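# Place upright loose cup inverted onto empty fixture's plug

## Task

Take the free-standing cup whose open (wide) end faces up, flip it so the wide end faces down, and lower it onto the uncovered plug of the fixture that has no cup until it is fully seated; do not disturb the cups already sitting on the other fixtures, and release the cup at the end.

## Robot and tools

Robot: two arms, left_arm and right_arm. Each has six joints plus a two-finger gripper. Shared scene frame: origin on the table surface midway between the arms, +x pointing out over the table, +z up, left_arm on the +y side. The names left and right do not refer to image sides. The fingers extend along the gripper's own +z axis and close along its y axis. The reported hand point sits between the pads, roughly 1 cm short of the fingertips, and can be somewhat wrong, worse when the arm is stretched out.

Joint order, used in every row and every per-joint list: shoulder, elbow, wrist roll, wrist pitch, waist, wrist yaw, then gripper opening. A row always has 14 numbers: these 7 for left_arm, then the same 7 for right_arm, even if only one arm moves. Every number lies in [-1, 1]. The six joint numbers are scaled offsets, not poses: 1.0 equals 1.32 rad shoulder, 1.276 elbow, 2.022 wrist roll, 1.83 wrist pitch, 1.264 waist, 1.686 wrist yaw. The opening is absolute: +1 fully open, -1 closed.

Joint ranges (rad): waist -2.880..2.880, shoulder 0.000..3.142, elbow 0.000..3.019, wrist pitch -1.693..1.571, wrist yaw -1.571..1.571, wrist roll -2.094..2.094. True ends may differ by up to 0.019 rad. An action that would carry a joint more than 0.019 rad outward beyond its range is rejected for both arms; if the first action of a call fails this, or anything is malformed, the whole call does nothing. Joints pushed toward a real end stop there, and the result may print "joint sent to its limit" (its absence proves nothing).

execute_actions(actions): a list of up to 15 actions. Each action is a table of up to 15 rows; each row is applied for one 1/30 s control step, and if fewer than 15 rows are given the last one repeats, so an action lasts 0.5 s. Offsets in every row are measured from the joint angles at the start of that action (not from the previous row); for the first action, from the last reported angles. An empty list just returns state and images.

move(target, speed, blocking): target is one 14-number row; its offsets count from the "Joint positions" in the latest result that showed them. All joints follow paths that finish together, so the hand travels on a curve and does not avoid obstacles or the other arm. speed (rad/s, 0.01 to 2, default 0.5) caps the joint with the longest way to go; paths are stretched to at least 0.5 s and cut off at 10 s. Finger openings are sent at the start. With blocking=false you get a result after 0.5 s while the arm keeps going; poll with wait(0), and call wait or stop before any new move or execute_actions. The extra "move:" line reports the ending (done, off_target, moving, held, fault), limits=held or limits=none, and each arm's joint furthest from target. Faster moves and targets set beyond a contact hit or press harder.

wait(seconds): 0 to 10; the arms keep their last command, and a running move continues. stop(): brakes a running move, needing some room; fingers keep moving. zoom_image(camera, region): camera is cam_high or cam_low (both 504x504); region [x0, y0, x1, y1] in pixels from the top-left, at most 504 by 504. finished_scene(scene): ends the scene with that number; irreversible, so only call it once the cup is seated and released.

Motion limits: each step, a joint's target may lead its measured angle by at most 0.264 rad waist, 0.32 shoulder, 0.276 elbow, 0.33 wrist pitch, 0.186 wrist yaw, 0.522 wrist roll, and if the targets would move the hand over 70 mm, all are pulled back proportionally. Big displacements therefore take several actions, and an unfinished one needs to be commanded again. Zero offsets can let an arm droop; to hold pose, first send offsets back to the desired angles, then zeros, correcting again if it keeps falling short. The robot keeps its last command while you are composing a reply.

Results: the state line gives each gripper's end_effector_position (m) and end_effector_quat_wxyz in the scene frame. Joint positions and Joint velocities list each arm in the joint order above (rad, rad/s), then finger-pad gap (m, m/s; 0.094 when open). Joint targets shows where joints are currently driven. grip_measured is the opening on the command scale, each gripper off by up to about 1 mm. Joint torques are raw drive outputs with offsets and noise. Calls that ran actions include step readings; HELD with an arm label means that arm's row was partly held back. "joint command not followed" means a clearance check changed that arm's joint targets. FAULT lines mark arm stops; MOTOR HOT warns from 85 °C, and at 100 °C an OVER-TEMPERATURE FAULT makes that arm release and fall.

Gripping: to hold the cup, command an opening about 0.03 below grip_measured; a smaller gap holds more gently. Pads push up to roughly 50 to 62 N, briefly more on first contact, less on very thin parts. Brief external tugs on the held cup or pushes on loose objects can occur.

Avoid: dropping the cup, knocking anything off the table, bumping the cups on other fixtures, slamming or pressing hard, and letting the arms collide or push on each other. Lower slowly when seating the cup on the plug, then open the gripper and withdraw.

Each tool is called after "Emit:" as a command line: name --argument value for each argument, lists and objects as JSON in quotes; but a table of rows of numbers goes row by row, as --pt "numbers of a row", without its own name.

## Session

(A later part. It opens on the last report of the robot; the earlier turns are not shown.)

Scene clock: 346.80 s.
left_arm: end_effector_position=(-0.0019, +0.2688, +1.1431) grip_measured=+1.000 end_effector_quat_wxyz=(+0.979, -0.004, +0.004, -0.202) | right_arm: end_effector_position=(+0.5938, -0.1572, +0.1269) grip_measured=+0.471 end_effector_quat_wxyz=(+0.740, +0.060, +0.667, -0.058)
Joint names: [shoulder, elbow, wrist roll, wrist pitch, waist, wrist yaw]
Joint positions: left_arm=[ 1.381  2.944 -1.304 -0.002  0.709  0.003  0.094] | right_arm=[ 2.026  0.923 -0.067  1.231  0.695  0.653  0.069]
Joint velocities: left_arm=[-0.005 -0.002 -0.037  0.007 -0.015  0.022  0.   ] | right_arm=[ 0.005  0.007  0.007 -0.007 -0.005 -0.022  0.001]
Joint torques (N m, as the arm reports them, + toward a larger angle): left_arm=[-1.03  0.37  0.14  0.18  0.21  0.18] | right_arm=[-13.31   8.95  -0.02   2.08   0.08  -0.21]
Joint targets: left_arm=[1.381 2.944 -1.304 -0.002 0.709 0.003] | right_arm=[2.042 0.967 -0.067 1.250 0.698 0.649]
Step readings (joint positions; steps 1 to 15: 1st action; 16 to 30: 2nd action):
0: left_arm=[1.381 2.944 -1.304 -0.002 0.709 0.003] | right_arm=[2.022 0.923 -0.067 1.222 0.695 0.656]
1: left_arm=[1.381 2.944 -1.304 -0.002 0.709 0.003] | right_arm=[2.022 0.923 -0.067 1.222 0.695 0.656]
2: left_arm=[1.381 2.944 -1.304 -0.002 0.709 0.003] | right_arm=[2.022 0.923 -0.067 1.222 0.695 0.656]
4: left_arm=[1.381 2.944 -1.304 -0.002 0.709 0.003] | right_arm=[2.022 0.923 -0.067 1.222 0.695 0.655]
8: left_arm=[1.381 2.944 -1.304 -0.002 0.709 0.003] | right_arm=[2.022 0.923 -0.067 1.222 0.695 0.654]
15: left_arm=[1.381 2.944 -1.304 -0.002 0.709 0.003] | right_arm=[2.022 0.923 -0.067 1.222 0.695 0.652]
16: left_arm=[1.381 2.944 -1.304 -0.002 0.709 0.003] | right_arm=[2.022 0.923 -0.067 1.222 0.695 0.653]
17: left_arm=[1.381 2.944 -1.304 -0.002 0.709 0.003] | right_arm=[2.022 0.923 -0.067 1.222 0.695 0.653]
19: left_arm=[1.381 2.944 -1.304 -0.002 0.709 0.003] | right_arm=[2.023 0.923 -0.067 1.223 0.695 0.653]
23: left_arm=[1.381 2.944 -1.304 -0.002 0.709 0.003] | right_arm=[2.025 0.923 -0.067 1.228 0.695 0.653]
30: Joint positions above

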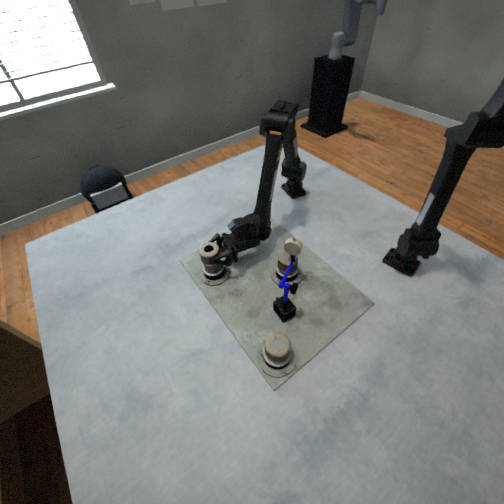

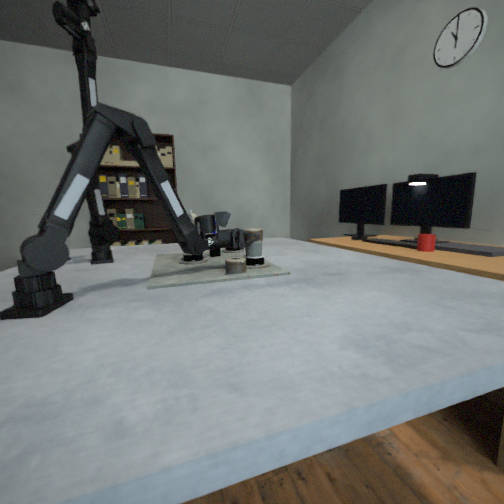

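Emit:
execute_actions --actions '[[[0,0,0,0,0,0,1, 0.009,0.036,0,0.006,0.002,0.0,0.42],[0,0,0,0,0,0,1, 0.009,0.038,0,0.006,0.002,0.0,0.42],[0,0,0,0,0,0,1, 0.009,0.040,0,0.006,0.002,0.001,0.42],[0,0,0,0,0,0,1, 0.009,0.042,0,0.006,0.002,0.001,0.42],[0,0,0,0,0,0,1, 0.009,0.044,0,0.006,0.002,0.002,0.42],[0,0,0,0,0,0,1, 0.009,0.045,0,0.006,0.002,0.002,0.42],[0,0,0,0,0,0,1, 0.009,0.046,0,0.006,0.002,0.002,0.42],[0,0,0,0,0,0,1, 0.009,0.047,0,0.006,0.002,0.003,0.42],[0,0,0,0,0,0,1, 0.009,0.048,0,0.006,0.002,0.003,0.42],[0,0,0,0,0,0,1, 0.009,0.049,0,0.006,0.002,0.003,0.42],[0,0,0,0,0,0,1, 0.009,0.050,0,0.006,0.002,0.003,0.42],[0,0,0,0,0,0,1, 0.009,0.051,0,0.006,0.002,0.003,0.42],[0,0,0,0,0,0,1, 0.009,0.052,0,0.006,0.002,0.003,0.42]]]'

Scene clock: 353.67 s.
left_arm: end_effector_position=(-0.0019, +0.2688, +1.1431) grip_measured=+1.000 end_effector_quat_wxyz=(+0.979, -0.004, +0.004, -0.202) | right_arm: end_effector_position=(+0.5940, -0.1575, +0.1272) grip_measured=+0.471 end_effector_quat_wxyz=(+0.740, +0.063, +0.667, -0.060)
Joint names: [shoulder, elbow, wrist roll, wrist pitch, waist, wrist yaw]
Joint positions: left_arm=[ 1.381  2.944 -1.304 -0.002  0.709  0.003  0.094] | right_arm=[ 2.026  0.926 -0.067  1.231  0.696  0.662  0.069]
Joint velocities: left_arm=[ 0.015 -0.017 -0.007 -0.002  0.005  0.051  0.   ] | right_arm=[-0.005 -0.007 -0.081  0.002 -0.015  0.007 -0.001]
Joint torques (N m, as the arm reports them, + toward a larger angle): left_arm=[-1.11  0.31  0.13  0.16  0.31  0.17] | right_arm=[-13.72  10.57  -0.02   1.77  -0.14  -0.2 ]
Joint targets: left_arm=[1.381 2.944 -1.304 -0.002 0.709 0.003] | right_arm=[2.038 0.990 -0.067 1.242 0.698 0.658]
Step readings (joint positions):
0: left_arm=[1.381 2.944 -1.304 -0.002 0.709 0.003] | right_arm=[2.026 0.923 -0.067 1.231 0.695 0.653]
1: left_arm=[1.381 2.944 -1.304 -0.002 0.709 0.003] | right_arm=[2.026 0.923 -0.067 1.231 0.695 0.654]
2: left_arm=[1.381 2.944 -1.304 -0.002 0.709 0.003] | right_arm=[2.026 0.923 -0.067 1.231 0.695 0.654]
4: left_arm=[1.381 2.944 -1.304 -0.002 0.709 0.003] | right_arm=[2.026 0.924 -0.067 1.231 0.695 0.655]
8: left_arm=[1.381 2.944 -1.304 -0.002 0.709 0.003] | right_arm=[2.026 0.925 -0.067 1.231 0.696 0.659]
15: Joint positions above

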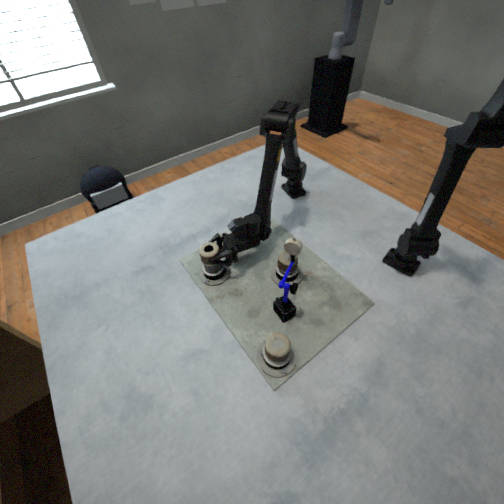

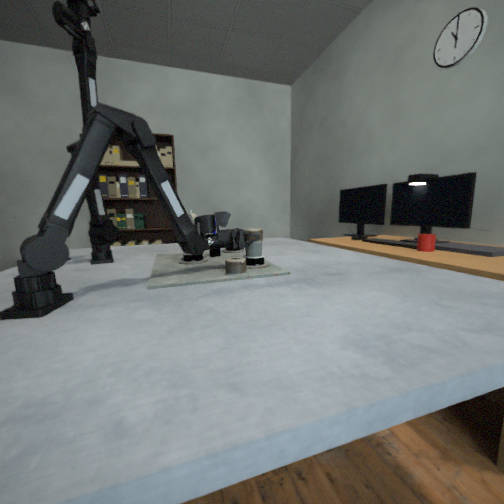

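Emit:
execute_actions --actions '[[[0,0,0,0,0,0,1, 0.009,0.050,0,0.005,0.001,0.0,0.42],[0,0,0,0,0,0,1, 0.009,0.051,0,0.004,0.001,0.0,0.42],[0,0,0,0,0,0,1, 0.009,0.052,0,0.003,0.001,0.0,0.42],[0,0,0,0,0,0,1, 0.009,0.053,0,0.002,0.001,0.001,0.42],[0,0,0,0,0,0,1, 0.009,0.054,0,0.001,0.001,0.001,0.42],[0,0,0,0,0,0,1, 0.009,0.055,0,0.0,0.001,0.001,0.42],[0,0,0,0,0,0,1, 0.009,0.055,0,-0.001,0.001,0.001,0.42],[0,0,0,0,0,0,1, 0.009,0.055,0,-0.002,0.001,0.001,0.42],[0,0,0,0,0,0,1, 0.009,0.055,0,-0.003,0.001,0.001,0.42],[0,0,0,0,0,0,1, 0.009,0.055,0,-0.004,0.001,0.001,0.42],[0,0,0,0,0,0,1, 0.009,0.055,0,-0.005,0.001,0.001,0.42]]]'

Emit:
zoom_image --camera "cam_low" --region '[235, 220, 275, 260]'

Scene clock: 372.47 s.
left_arm: end_effector_position=(-0.0019, +0.2688, +1.1431) grip_measured=+1.000 end_effector_quat_wxyz=(+0.979, -0.004, +0.004, -0.202) | right_arm: end_effector_position=(+0.5944, -0.1576, +0.1268) grip_measured=+0.470 end_effector_quat_wxyz=(+0.739, +0.065, +0.668, -0.063)
Joint names: [shoulder, elbow, wrist roll, wrist pitch, waist, wrist yaw]
Joint positions: left_arm=[ 1.381  2.944 -1.304 -0.002  0.709  0.003  0.094] | right_arm=[ 2.027  0.928 -0.067  1.227  0.697  0.669  0.069]
Joint velocities: left_arm=[-0.005 -0.002  0.081 -0.012 -0.005  0.007  0.   ] | right_arm=[ 0.005 -0.002  0.022  0.007  0.015  0.081 -0.001]
Joint torques (N m, as the arm reports them, + toward a larger angle): left_arm=[-1.09  0.34  0.13  0.22  0.35  0.17] | right_arm=[-13.8   10.89  -0.02   1.17  -0.1   -0.24]
Joint targets: left_arm=[1.381 2.944 -1.304 -0.002 0.709 0.003] | right_arm=[2.038 0.996 -0.067 1.222 0.698 0.664]
Step readings (joint positions):
0: left_arm=[1.381 2.944 -1.304 -0.002 0.709 0.003] | right_arm=[2.026 0.926 -0.067 1.231 0.696 0.662]
1: left_arm=[1.381 2.944 -1.304 -0.002 0.709 0.003] | right_arm=[2.026 0.926 -0.067 1.231 0.696 0.663]
2: left_arm=[1.381 2.944 -1.304 -0.002 0.709 0.003] | right_arm=[2.026 0.926 -0.067 1.231 0.697 0.664]
4: left_arm=[1.381 2.944 -1.304 -0.002 0.709 0.003] | right_arm=[2.027 0.927 -0.067 1.231 0.697 0.666]
8: left_arm=[1.381 2.944 -1.304 -0.002 0.709 0.003] | right_arm=[2.027 0.928 -0.067 1.231 0.697 0.668]
15: Joint positions above

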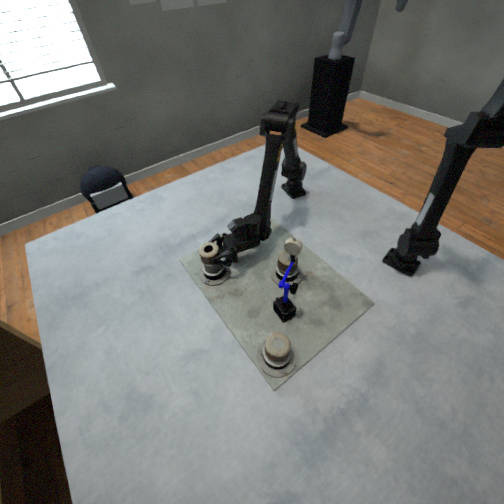

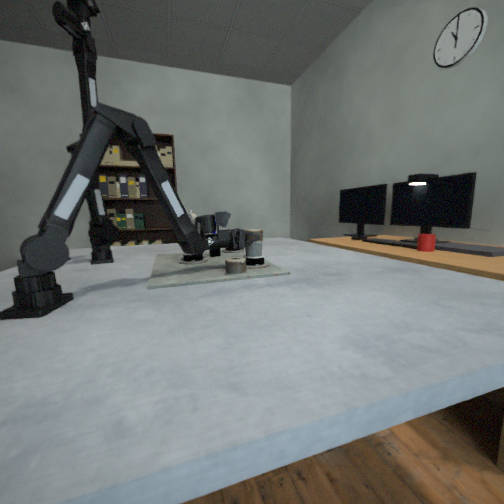

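Region (235, 220, 275, 260) of cam_low's 504x504 image, scaled by 12.600, with more detail than that image has.

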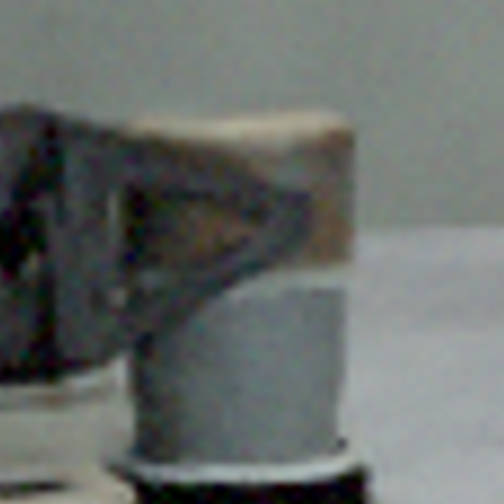

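Emit:
execute_actions --actions '[[[0,0,0,0,0,0,1, 0.009,0.045,0,0.0,0,0,0.42],[0,0,0,0,0,0,1, 0.009,0.040,0,0.0,0,0,0.42],[0,0,0,0,0,0,1, 0.009,0.035,0,0.0,0,0,0.42],[0,0,0,0,0,0,1, 0.009,0.030,0,0.0,0,0,0.42],[0,0,0,0,0,0,1, 0.010,0.027,0,0.0,0,0,0.42],[0,0,0,0,0,0,1, 0.011,0.025,0,0.0,0,0,0.42],[0,0,0,0,0,0,1, 0.012,0.025,0,0.0,0,0,0.42],[0,0,0,0,0,0,1, 0.013,0.025,0,0.001,0,0,0.42],[0,0,0,0,0,0,1, 0.014,0.025,0,0.002,0,0,0.42],[0,0,0,0,0,0,1, 0.015,0.025,0,0.003,0,0,0.42],[0,0,0,0,0,0,1, 0.016,0.025,0,0.004,0,0,0.42],[0,0,0,0,0,0,1, 0.017,0.025,0,0.005,0,0,0.42],[0,0,0,0,0,0,1, 0.018,0.025,0,0.006,0,0,0.42],[0,0,0,0,0,0,1, 0.019,0.025,0,0.007,0,0,0.42],[0,0,0,0,0,0,1, 0.020,0.025,0,0.008,0,0,0.42]]]'

Scene clock: 384.87 s.
left_arm: end_effector_position=(-0.0019, +0.2688, +1.1431) grip_measured=+1.000 end_effector_quat_wxyz=(+0.979, -0.004, +0.004, -0.202) | right_arm: end_effector_position=(+0.5943, -0.1580, +0.1259) grip_measured=+0.470 end_effector_quat_wxyz=(+0.739, +0.066, +0.668, -0.064)
Joint names: [shoulder, elbow, wrist roll, wrist pitch, waist, wrist yaw]
Joint positions: left_arm=[ 1.381  2.944 -1.304 -0.002  0.709  0.003  0.094] | right_arm=[ 2.029  0.928 -0.067  1.227  0.697  0.671  0.069]
Joint velocities: left_arm=[ 0.005  0.002 -0.007 -0.012  0.005 -0.037  0.   ] | right_arm=[ 0.005  0.007  0.051  0.017 -0.005  0.066  0.   ]
Joint torques (N m, as the arm reports them, + toward a larger angle): left_arm=[-1.04  0.35  0.13  0.21  0.3   0.17] | right_arm=[-12.54   7.9   -0.02   1.91  -0.14  -0.14]
Joint targets: left_arm=[1.381 2.944 -1.304 -0.002 0.709 0.003] | right_arm=[2.054 0.960 -0.067 1.242 0.697 0.669]
Step readings (joint positions):
0: left_arm=[1.381 2.944 -1.304 -0.002 0.709 0.003] | right_arm=[2.027 0.928 -0.067 1.227 0.697 0.669]
1: left_arm=[1.381 2.944 -1.304 -0.002 0.709 0.003] | right_arm=[2.027 0.928 -0.067 1.227 0.697 0.670]
2: left_arm=[1.381 2.944 -1.304 -0.002 0.709 0.003] | right_arm=[2.027 0.928 -0.067 1.227 0.697 0.671]
4: left_arm=[1.381 2.944 -1.304 -0.002 0.709 0.003] | right_arm=[2.027 0.928 -0.067 1.227 0.697 0.671]
8: left_arm=[1.381 2.944 -1.304 -0.002 0.709 0.003] | right_arm=[2.028 0.928 -0.067 1.227 0.697 0.671]
15: Joint positions above

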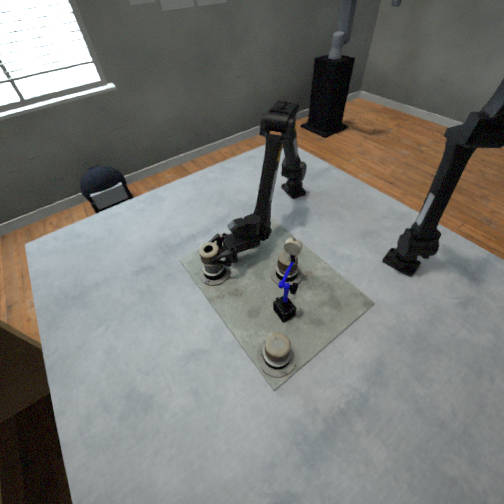

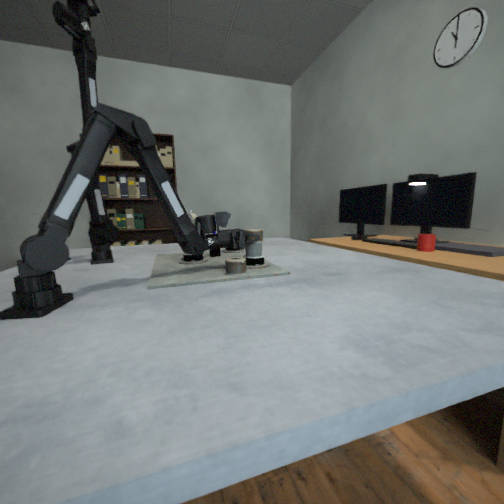

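Emit:
execute_actions --actions '[[[0,0,0,0,0,0,1, 0.013,0.020,0,0.006,0,0,0.42],[0,0,0,0,0,0,1, 0.013,0.016,0,0.006,0,0,0.42],[0,0,0,0,0,0,1, 0.013,0.013,0,0.006,0,0,0.42],[0,0,0,0,0,0,1, 0.013,0.010,0,0.006,0,0,0.42],[0,0,0,0,0,0,1, 0.013,0.008,0,0.006,0,0,0.42],[0,0,0,0,0,0,1, 0.013,0.006,0,0.006,0,0,0.42],[0,0,0,0,0,0,1, 0.013,0.005,0,0.006,0,0,0.42],[0,0,0,0,0,0,1, 0.013,0.004,0,0.006,0,0,0.42],[0,0,0,0,0,0,1, 0.013,0.003,0,0.006,0,0,0.42],[0,0,0,0,0,0,1, 0.013,0.002,0,0.006,0,0,0.42],[0,0,0,0,0,0,1, 0.013,0.001,0,0.006,0,0,0.42],[0,0,0,0,0,0,1, 0.013,0.0,0,0.006,0,0,0.42],[0,0,0,0,0,0,1, 0.013,-0.001,0,0.006,0,0,0.42],[0,0,0,0,0,0,1, 0.013,-0.002,0,0.006,0,0,0.42],[0,0,0,0,0,0,1, 0.013,-0.002,0,0.006,0,0,0.42]]]'

Scene clock: 390.63 s.
left_arm: end_effector_position=(-0.0019, +0.2688, +1.1431) grip_measured=+1.000 end_effector_quat_wxyz=(+0.979, -0.004, +0.004, -0.202) | right_arm: end_effector_position=(+0.5932, -0.1583, +0.1234) grip_measured=+0.470 end_effector_quat_wxyz=(+0.737, +0.065, +0.669, -0.064)
Joint names: [shoulder, elbow, wrist roll, wrist pitch, waist, wrist yaw]
Joint positions: left_arm=[ 1.381  2.944 -1.304 -0.002  0.709  0.003  0.094] | right_arm=[ 2.031  0.925 -0.067  1.229  0.698  0.671  0.069]
Joint velocities: left_arm=[-0.005 -0.022 -0.066 -0.007 -0.005 -0.007  0.   ] | right_arm=[ 0.054 -0.037 -0.007 -0.002 -0.015 -0.007 -0.001]
Joint torques (N m, as the arm reports them, + toward a larger angle): left_arm=[-1.09  0.33  0.13  0.2   0.34  0.17] | right_arm=[-13.86   5.57   0.     1.64  -0.29  -0.06]
Joint targets: left_arm=[1.381 2.944 -1.304 -0.002 0.709 0.003] | right_arm=[2.046 0.926 -0.067 1.238 0.697 0.671]
Step readings (joint positions):
0: left_arm=[1.381 2.944 -1.304 -0.002 0.709 0.003] | right_arm=[2.030 0.928 -0.067 1.229 0.697 0.671]
1: left_arm=[1.381 2.944 -1.304 -0.002 0.709 0.003] | right_arm=[2.030 0.928 -0.067 1.229 0.697 0.672]
2: left_arm=[1.381 2.944 -1.304 -0.002 0.709 0.003] | right_arm=[2.030 0.928 -0.067 1.229 0.697 0.672]
4: left_arm=[1.381 2.944 -1.304 -0.002 0.709 0.003] | right_arm=[2.030 0.928 -0.067 1.229 0.697 0.672]
8: left_arm=[1.381 2.944 -1.304 -0.002 0.709 0.003] | right_arm=[2.030 0.928 -0.067 1.229 0.697 0.672]
15: Joint positions above

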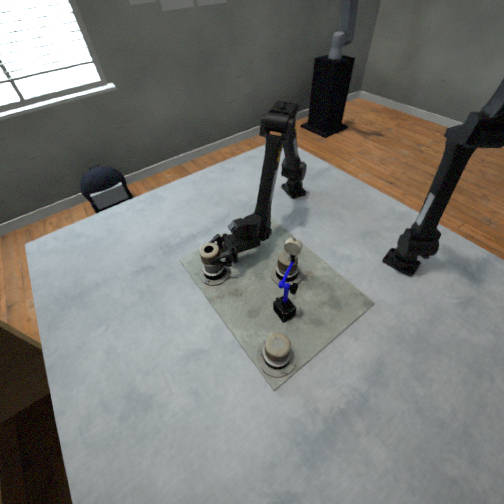

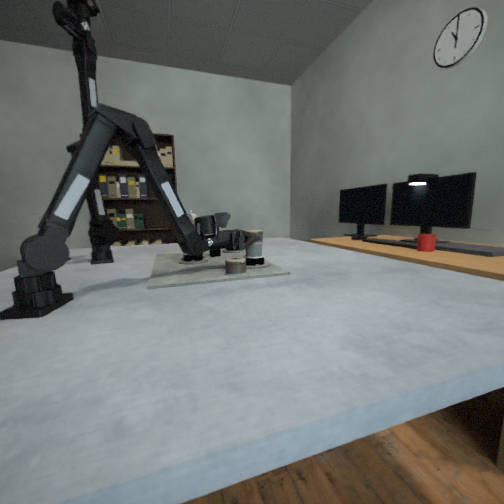

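It started moving down. Check state.

Emit:
execute_actions --actions '[]'

Scene clock: 391.27 s.
left_arm: end_effector_position=(-0.0019, +0.2688, +1.1431) grip_measured=+1.000 end_effector_quat_wxyz=(+0.979, -0.004, +0.004, -0.202) | right_arm: end_effector_position=(+0.5931, -0.1580, +0.1161) grip_measured=+0.470 end_effector_quat_wxyz=(+0.734, +0.061, +0.673, -0.066)
Joint names: [shoulder, elbow, wrist roll, wrist pitch, waist, wrist yaw]
Joint positions: left_arm=[ 1.381  2.944 -1.304 -0.002  0.709  0.003  0.094] | right_arm=[ 2.043  0.925 -0.067  1.229  0.698  0.669  0.069]
Joint velocities: left_arm=[-0.005 -0.007  0.007  0.007 -0.015 -0.022  0.   ] | right_arm=[-0.015  0.017  0.022 -0.007 -0.015 -0.007 -0.   ]
Joint torques (N m, as the arm reports them, + toward a larger angle): left_arm=[-1.12  0.33  0.13  0.21  0.28  0.17] | right_arm=[-14.36   5.49  -0.02   1.7   -0.33   0.04]
Joint targets: left_arm=[1.381 2.944 -1.304 -0.002 0.709 0.003] | right_arm=[2.046 0.926 -0.067 1.238 0.697 0.671]

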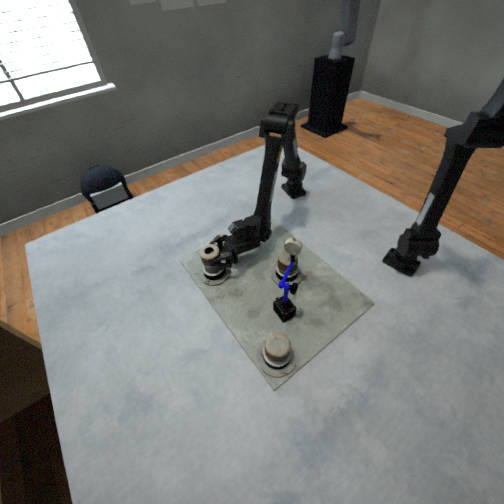

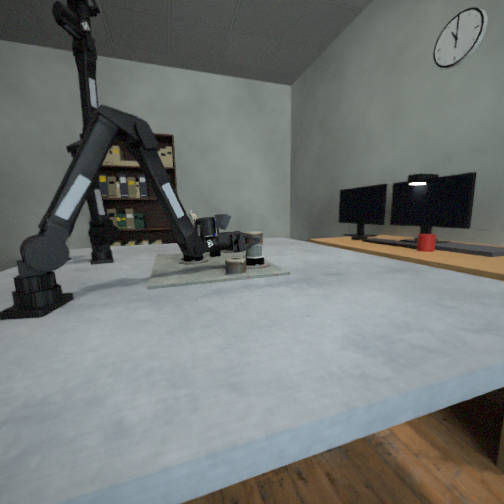

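Emit:
execute_actions --actions '[[[0,0,0,0,0,0,1, 0.003,0.02,0,0.012,0,0,0.42],[0,0,0,0,0,0,1, 0.004,0.03,0,0.015,0,0,0.42],[0,0,0,0,0,0,1, 0.005,0.035,0,0.017,0,0,0.42],[0,0,0,0,0,0,1, 0.0065,0.035,0,0.018,0,0,0.42],[0,0,0,0,0,0,1, 0.008,0.035,0,0.019,0,0,0.42],[0,0,0,0,0,0,1, 0.0095,0.035,0,0.020,0,0,0.42],[0,0,0,0,0,0,1, 0.011,0.035,0,0.021,0,0,0.42],[0,0,0,0,0,0,1, 0.0125,0.035,0,0.022,0,0,0.42],[0,0,0,0,0,0,1, 0.014,0.035,0,0.023,0,0,0.42],[0,0,0,0,0,0,1, 0.0155,0.035,0,0.024,0,0,0.42],[0,0,0,0,0,0,1, 0.017,0.035,0,0.025,0,0,0.42],[0,0,0,0,0,0,1, 0.0185,0.035,0,0.026,0,0,0.42],[0,0,0,0,0,0,1, 0.020,0.035,0,0.027,0,0,0.42],[0,0,0,0,0,0,1, 0.0215,0.035,0,0.028,0,0,0.42],[0,0,0,0,0,0,1, 0.023,0.035,0,0.029,0,0,0.42]],[[0,0,0,0,0,0,1, 0.006,0.038,0,0.018,0,0,0.42],[0,0,0,0,0,0,1, 0.0075,0.038,0,0.019,0,0,0.42],[0,0,0,0,0,0,1, 0.009,0.038,0,0.020,0,0,0.42],[0,0,0,0,0,0,1, 0.0105,0.038,0,0.021,0,0,0.42],[0,0,0,0,0,0,1, 0.012,0.038,0,0.022,0,0,0.42],[0,0,0,0,0,0,1, 0.0135,0.038,0,0.023,0,0,0.42],[0,0,0,0,0,0,1, 0.015,0.038,0,0.024,0,0,0.42],[0,0,0,0,0,0,1, 0.0165,0.038,0,0.025,0,0,0.42],[0,0,0,0,0,0,1, 0.018,0.038,0,0.026,0,0,0.42],[0,0,0,0,0,0,1, 0.0195,0.038,0,0.027,0,0,0.42],[0,0,0,0,0,0,1, 0.021,0.038,0,0.028,0,0,0.42],[0,0,0,0,0,0,1, 0.022,0.038,0,0.0285,0,0,0.42],[0,0,0,0,0,0,1, 0.023,0.038,0,0.029,0,0,0.42],[0,0,0,0,0,0,1, 0.023,0.038,0,0.029,0,0,0.42],[0,0,0,0,0,0,1, 0.023,0.038,0,0.029,0,0,0.42]]]'

Scene clock: 401.50 s.
left_arm: end_effector_position=(-0.0019, +0.2688, +1.1431) grip_measured=+1.000 end_effector_quat_wxyz=(+0.979, -0.004, +0.004, -0.202) | right_arm: end_effector_position=(+0.5931, -0.1579, +0.0963) grip_measured=+0.470 end_effector_quat_wxyz=(+0.733, +0.061, +0.674, -0.066)
Joint names: [shoulder, elbow, wrist roll, wrist pitch, waist, wrist yaw]
Joint positions: left_arm=[ 1.381  2.944 -1.304 -0.002  0.709  0.003  0.094] | right_arm=[ 2.094  0.931 -0.067  1.27   0.698  0.668  0.069]
Joint velocities: left_arm=[-0.005 -0.007  0.022 -0.007 -0.005 -0.022  0.   ] | right_arm=[ 0.034 -0.002 -0.022 -0.002  0.005 -0.051 -0.001]
Joint torques (N m, as the arm reports them, + toward a larger angle): left_arm=[-1.06  0.33  0.13  0.19  0.28  0.18] | right_arm=[-15.08   8.44  -0.03   2.56  -0.38  -0.07]
Joint targets: left_arm=[1.381 2.944 -1.304 -0.002 0.709 0.003] | right_arm=[2.096 0.976 -0.067 1.302 0.698 0.668]
Step readings (joint positions; steps 1 to 15: 1st action; 16 to 30: 2nd action):
0: left_arm=[1.381 2.944 -1.304 -0.002 0.709 0.003] | right_arm=[2.043 0.925 -0.067 1.229 0.698 0.669]
1: left_arm=[1.381 2.944 -1.304 -0.002 0.709 0.003] | right_arm=[2.043 0.925 -0.067 1.229 0.698 0.668]
2: left_arm=[1.381 2.944 -1.304 -0.002 0.709 0.003] | right_arm=[2.043 0.925 -0.067 1.229 0.698 0.668]
4: left_arm=[1.381 2.944 -1.304 -0.002 0.709 0.003] | right_arm=[2.044 0.925 -0.067 1.230 0.698 0.668]
8: left_arm=[1.381 2.944 -1.304 -0.002 0.709 0.003] | right_arm=[2.050 0.925 -0.067 1.237 0.698 0.668]
15: left_arm=[1.381 2.944 -1.304 -0.002 0.709 0.003] | right_arm=[2.066 0.927 -0.067 1.249 0.698 0.668]
16: left_arm=[1.381 2.944 -1.304 -0.002 0.709 0.003] | right_arm=[2.068 0.928 -0.067 1.251 0.698 0.668]
17: left_arm=[1.381 2.944 -1.304 -0.002 0.709 0.003] | right_arm=[2.070 0.928 -0.067 1.251 0.698 0.668]
19: left_arm=[1.381 2.944 -1.304 -0.002 0.709 0.003] | right_arm=[2.074 0.930 -0.067 1.254 0.698 0.668]
23: left_arm=[1.381 2.944 -1.304 -0.002 0.709 0.003] | right_arm=[2.082 0.930 -0.067 1.260 0.698 0.668]
30: Joint positions above

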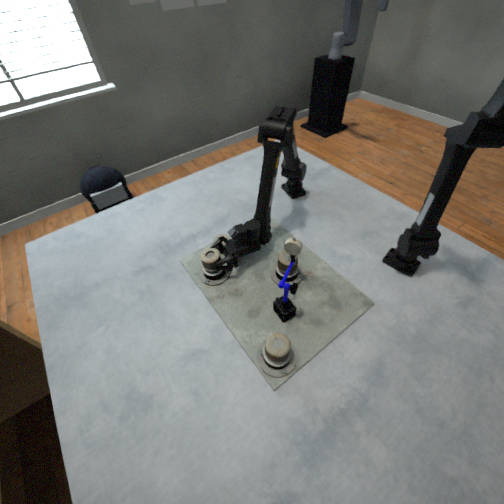

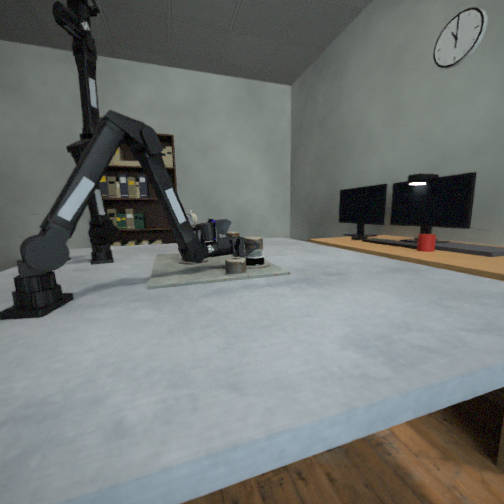

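Emit:
execute_actions --actions '[[[0,0,0,0,0,0,1, 0.003,0.038,0,0.018,0,0,0.42],[0,0,0,0,0,0,1, 0.0045,0.038,0,0.019,0,0,0.42],[0,0,0,0,0,0,1, 0.006,0.038,0,0.020,0,0,0.42],[0,0,0,0,0,0,1, 0.0075,0.038,0,0.021,0,0,0.42],[0,0,0,0,0,0,1, 0.009,0.038,0,0.022,0,0,0.42],[0,0,0,0,0,0,1, 0.0105,0.038,0,0.023,0,0,0.42],[0,0,0,0,0,0,1, 0.012,0.038,0,0.024,0,0,0.42],[0,0,0,0,0,0,1, 0.013,0.038,0,0.025,0,0,0.42],[0,0,0,0,0,0,1, 0.014,0.038,0,0.026,0,0,0.42],[0,0,0,0,0,0,1, 0.015,0.038,0,0.0265,0,0,0.42],[0,0,0,0,0,0,1, 0.016,0.038,0,0.027,0,0,0.42],[0,0,0,0,0,0,1, 0.017,0.038,0,0.0275,0,0,0.42],[0,0,0,0,0,0,1, 0.018,0.038,0,0.028,0,0,0.42],[0,0,0,0,0,0,1, 0.019,0.038,0,0.028,0,0,0.42],[0,0,0,0,0,0,1, 0.020,0.038,0,0.028,0,0,0.42]],[[0,0,0,0,0,0,1, 0.006,0.03,0,0.012,0,0,0.42],[0,0,0,0,0,0,1, 0.008,0.03,0,0.012,0,0,0.42],[0,0,0,0,0,0,1, 0.010,0.03,0,0.012,0,0,0.42],[0,0,0,0,0,0,1, 0.012,0.03,0,0.012,0,0,0.42]]]'

Emit:
zoom_image --camera "cam_low" --region '[200, 205, 285, 280]'

Emit:
zoom_image --camera "cam_high" --region '[175, 215, 255, 295]'

Scene clock: 409.90 s.
left_arm: end_effector_position=(-0.0019, +0.2688, +1.1431) grip_measured=+1.000 end_effector_quat_wxyz=(+0.979, -0.004, +0.004, -0.202) | right_arm: end_effector_position=(+0.5931, -0.1579, +0.0888) grip_measured=+0.470 end_effector_quat_wxyz=(+0.735, +0.062, +0.672, -0.065)
Joint names: [shoulder, elbow, wrist roll, wrist pitch, waist, wrist yaw]
Joint positions: left_arm=[ 1.381  2.944 -1.304 -0.002  0.709  0.003  0.094] | right_arm=[ 2.117  0.936 -0.067  1.294  0.698  0.668  0.069]
Joint velocities: left_arm=[-0.005  0.002 -0.007 -0.022  0.005 -0.037  0.   ] | right_arm=[-0.005  0.012 -0.051 -0.007  0.005 -0.051 -0.   ]
Joint torques (N m, as the arm reports them, + toward a larger angle): left_arm=[-1.15  0.34  0.14  0.19  0.3   0.17] | right_arm=[-13.84   7.91  -0.01   2.09  -0.14  -0.06]
Joint targets: left_arm=[1.381 2.944 -1.304 -0.002 0.709 0.003] | right_arm=[2.131 0.974 -0.067 1.314 0.698 0.668]
Step readings (joint positions; steps 1 to 15: 1st action; 16 to 30: 2nd action):
0: left_arm=[1.381 2.944 -1.304 -0.002 0.709 0.003] | right_arm=[2.095 0.932 -0.067 1.271 0.698 0.668]
1: left_arm=[1.381 2.944 -1.304 -0.002 0.709 0.003] | right_arm=[2.096 0.932 -0.067 1.271 0.698 0.668]
2: left_arm=[1.381 2.944 -1.304 -0.002 0.709 0.003] | right_arm=[2.096 0.932 -0.067 1.272 0.698 0.668]
4: left_arm=[1.381 2.944 -1.304 -0.002 0.709 0.003] | right_arm=[2.097 0.933 -0.067 1.275 0.698 0.668]
8: left_arm=[1.381 2.944 -1.304 -0.002 0.709 0.003] | right_arm=[2.102 0.934 -0.067 1.284 0.698 0.668]
15: left_arm=[1.381 2.944 -1.304 -0.002 0.709 0.003] | right_arm=[2.115 0.936 -0.067 1.292 0.698 0.668]
16: left_arm=[1.381 2.944 -1.304 -0.002 0.709 0.003] | right_arm=[2.116 0.936 -0.067 1.293 0.698 0.668]
17: left_arm=[1.381 2.944 -1.304 -0.002 0.709 0.003] | right_arm=[2.116 0.936 -0.067 1.293 0.698 0.668]
19: left_arm=[1.381 2.944 -1.304 -0.002 0.709 0.003] | right_arm=[2.117 0.936 -0.067 1.293 0.698 0.668]
23: left_arm=[1.381 2.944 -1.304 -0.002 0.709 0.003] | right_arm=[2.117 0.936 -0.067 1.294 0.698 0.668]
30: Joint positions above

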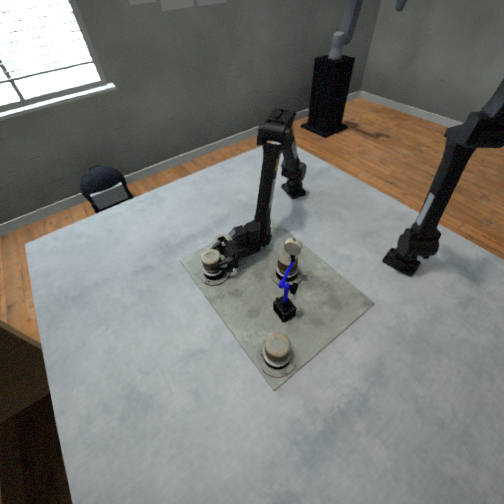

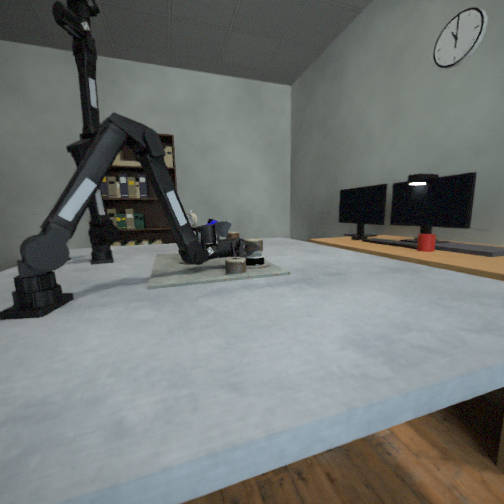

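Region (200, 205, 285, 280) of cam_low's 504x504 image, scaled by 5.929, with more detail than that image has; it fills the top 445 rows of this view, and the rest is white.

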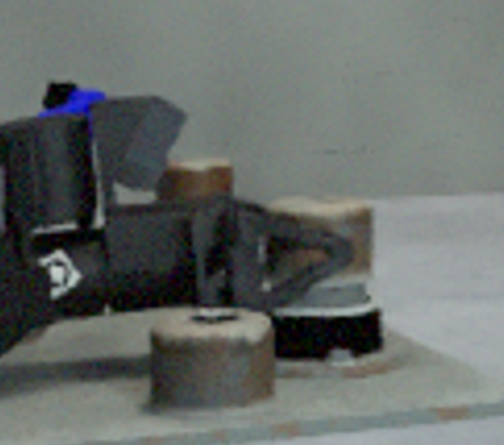

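Region (175, 215, 255, 295) of cam_high's 504x504 image, scaled by 6.300, with more detail than that image has.

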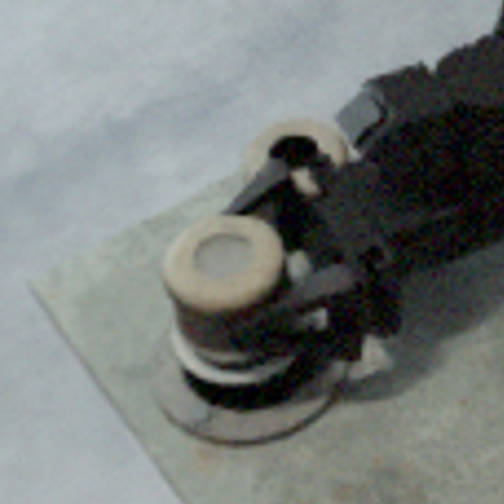

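Emit:
execute_actions --actions '[[[0,0,0,0,0,0,1, 0.0,0.025,0,0.012,0,0,0.44],[0,0,0,0,0,0,1, -0.004,0.025,0,0.012,0,0,0.46],[0,0,0,0,0,0,1, -0.006,0.025,0,0.012,0,0,0.48],[0,0,0,0,0,0,1, -0.006,0.025,0,0.012,0,0,0.51],[0,0,0,0,0,0,1, -0.006,0.025,0,0.012,0,0,0.55],[0,0,0,0,0,0,1, -0.006,0.025,0,0.012,0,0,0.6],[0,0,0,0,0,0,1, -0.006,0.025,0,0.012,0,0,0.65],[0,0,0,0,0,0,1, -0.006,0.025,0,0.012,0,0,0.7],[0,0,0,0,0,0,1, -0.006,0.025,0,0.012,0,0,0.75],[0,0,0,0,0,0,1, -0.006,0.025,0,0.012,0,0,0.8]]]'

Emit:
move --target '[0, 0, 0, 0, 0, 0, 1, -0.17, 0.02, 0, -0.04, 0, 0, 0.8]' --speed 0.3

Emit:
zoom_image --camera "cam_low" --region '[170, 195, 290, 285]'

Scene clock: 415.57 s.
left_arm: end_effector_position=(-0.0019, +0.2688, +1.1431) grip_measured=+1.000 end_effector_quat_wxyz=(+0.979, -0.004, +0.004, -0.202) | right_arm: end_effector_position=(+0.5930, -0.1580, +0.0897) grip_measured=+0.798 end_effector_quat_wxyz=(+0.736, +0.063, +0.671, -0.064)
Joint names: [shoulder, elbow, wrist roll, wrist pitch, waist, wrist yaw]
Joint positions: left_arm=[ 1.381  2.944 -1.304 -0.002  0.709  0.003  0.094] | right_arm=[ 2.117  0.936 -0.067  1.298  0.698  0.668  0.084]
Joint velocities: left_arm=[ 0.005  0.022 -0.066  0.007 -0.015 -0.022  0.   ] | right_arm=[-0.005 -0.017  0.022 -0.012 -0.015 -0.022 -0.   ]
Joint torques (N m, as the arm reports them, + toward a larger angle): left_arm=[-1.11  0.33  0.13  0.2   0.27  0.17] | right_arm=[-15.42   7.46  -0.02   2.02  -0.31  -0.05]
Joint targets: left_arm=[1.381 2.944 -1.304 -0.002 0.709 0.003] | right_arm=[2.109 0.968 -0.067 1.316 0.698 0.668]
Step readings (joint positions):
0: left_arm=[1.381 2.944 -1.304 -0.002 0.709 0.003] | right_arm=[2.117 0.936 -0.067 1.294 0.698 0.668]
1: left_arm=[1.381 2.944 -1.304 -0.002 0.709 0.003] | right_arm=[2.117 0.936 -0.067 1.294 0.698 0.668]
2: left_arm=[1.381 2.944 -1.304 -0.002 0.709 0.003] | right_arm=[2.117 0.936 -0.067 1.294 0.698 0.668]
4: left_arm=[1.381 2.944 -1.304 -0.002 0.709 0.003] | right_arm=[2.117 0.936 -0.067 1.294 0.698 0.668]
8: left_arm=[1.381 2.944 -1.304 -0.002 0.709 0.003] | right_arm=[2.117 0.936 -0.067 1.298 0.698 0.668]
15: Joint positions above

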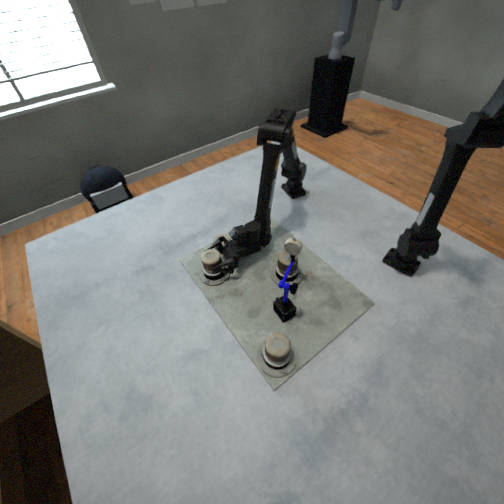

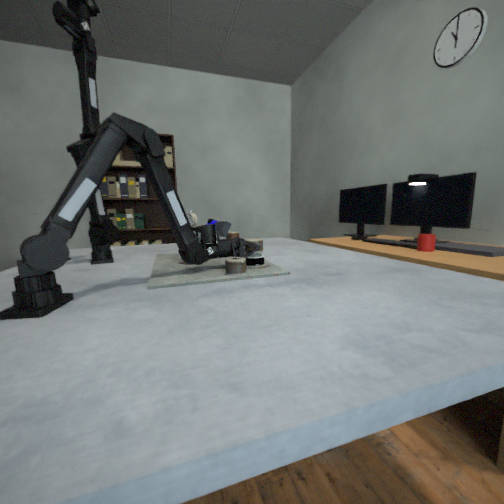

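Scene clock: 416.83 s.
left_arm: end_effector_position=(-0.0019, +0.2688, +1.1431) grip_measured=+1.000 end_effector_quat_wxyz=(+0.979, -0.004, +0.004, -0.202) | right_arm: end_effector_position=(+0.5920, -0.1585, +0.2070) grip_measured=+0.798 end_effector_quat_wxyz=(+0.776, +0.093, +0.623, -0.036)
Joint names: [shoulder, elbow, wrist roll, wrist pitch, waist, wrist yaw]
Joint positions: left_arm=[ 1.381  2.944 -1.304 -0.002  0.709  0.003  0.094] | right_arm=[ 1.902  0.936 -0.067  1.232  0.698  0.668  0.084]
Joint velocities: left_arm=[-0.005 -0.012 -0.022  0.002 -0.005 -0.007  0.   ] | right_arm=[-0.015 -0.007 -0.037  0.002 -0.015  0.022  0.001]
Joint torques (N m, as the arm reports them, + toward a larger angle): left_arm=[-1.    0.34  0.13  0.2   0.34  0.16] | right_arm=[-14.69   8.42  -0.03   1.    -0.16  -0.11]
Joint targets: left_arm=[1.381 2.944 -1.304 -0.002 0.709 0.003] | right_arm=[1.893 0.961 -0.067 1.225 0.698 0.668]
move: off_target (right_arm); limits=none; left_arm: farthest joint: the waist, 0.000 radians from its target (0.000 radians at the start); right_arm: farthest joint: the elbow, 0.026 radians from its target (0.026 radians at the start)

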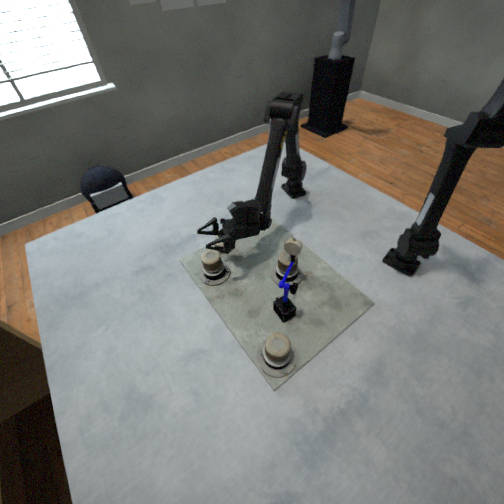

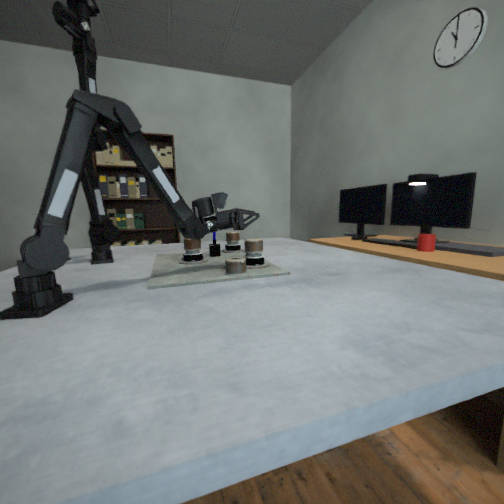

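Region (170, 195, 290, 285) of cam_low's 504x504 image, scaled by 4.200, with more detail than that image has; it fills the top 378 rows of this view, and the rest is white.

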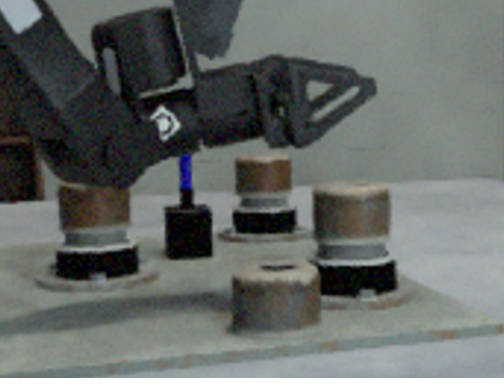

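The cup is seated like the ones on the other fixtures and the gripper is clear.

Emit:
finished_scene --scene 2

The scene is finished: the task was done.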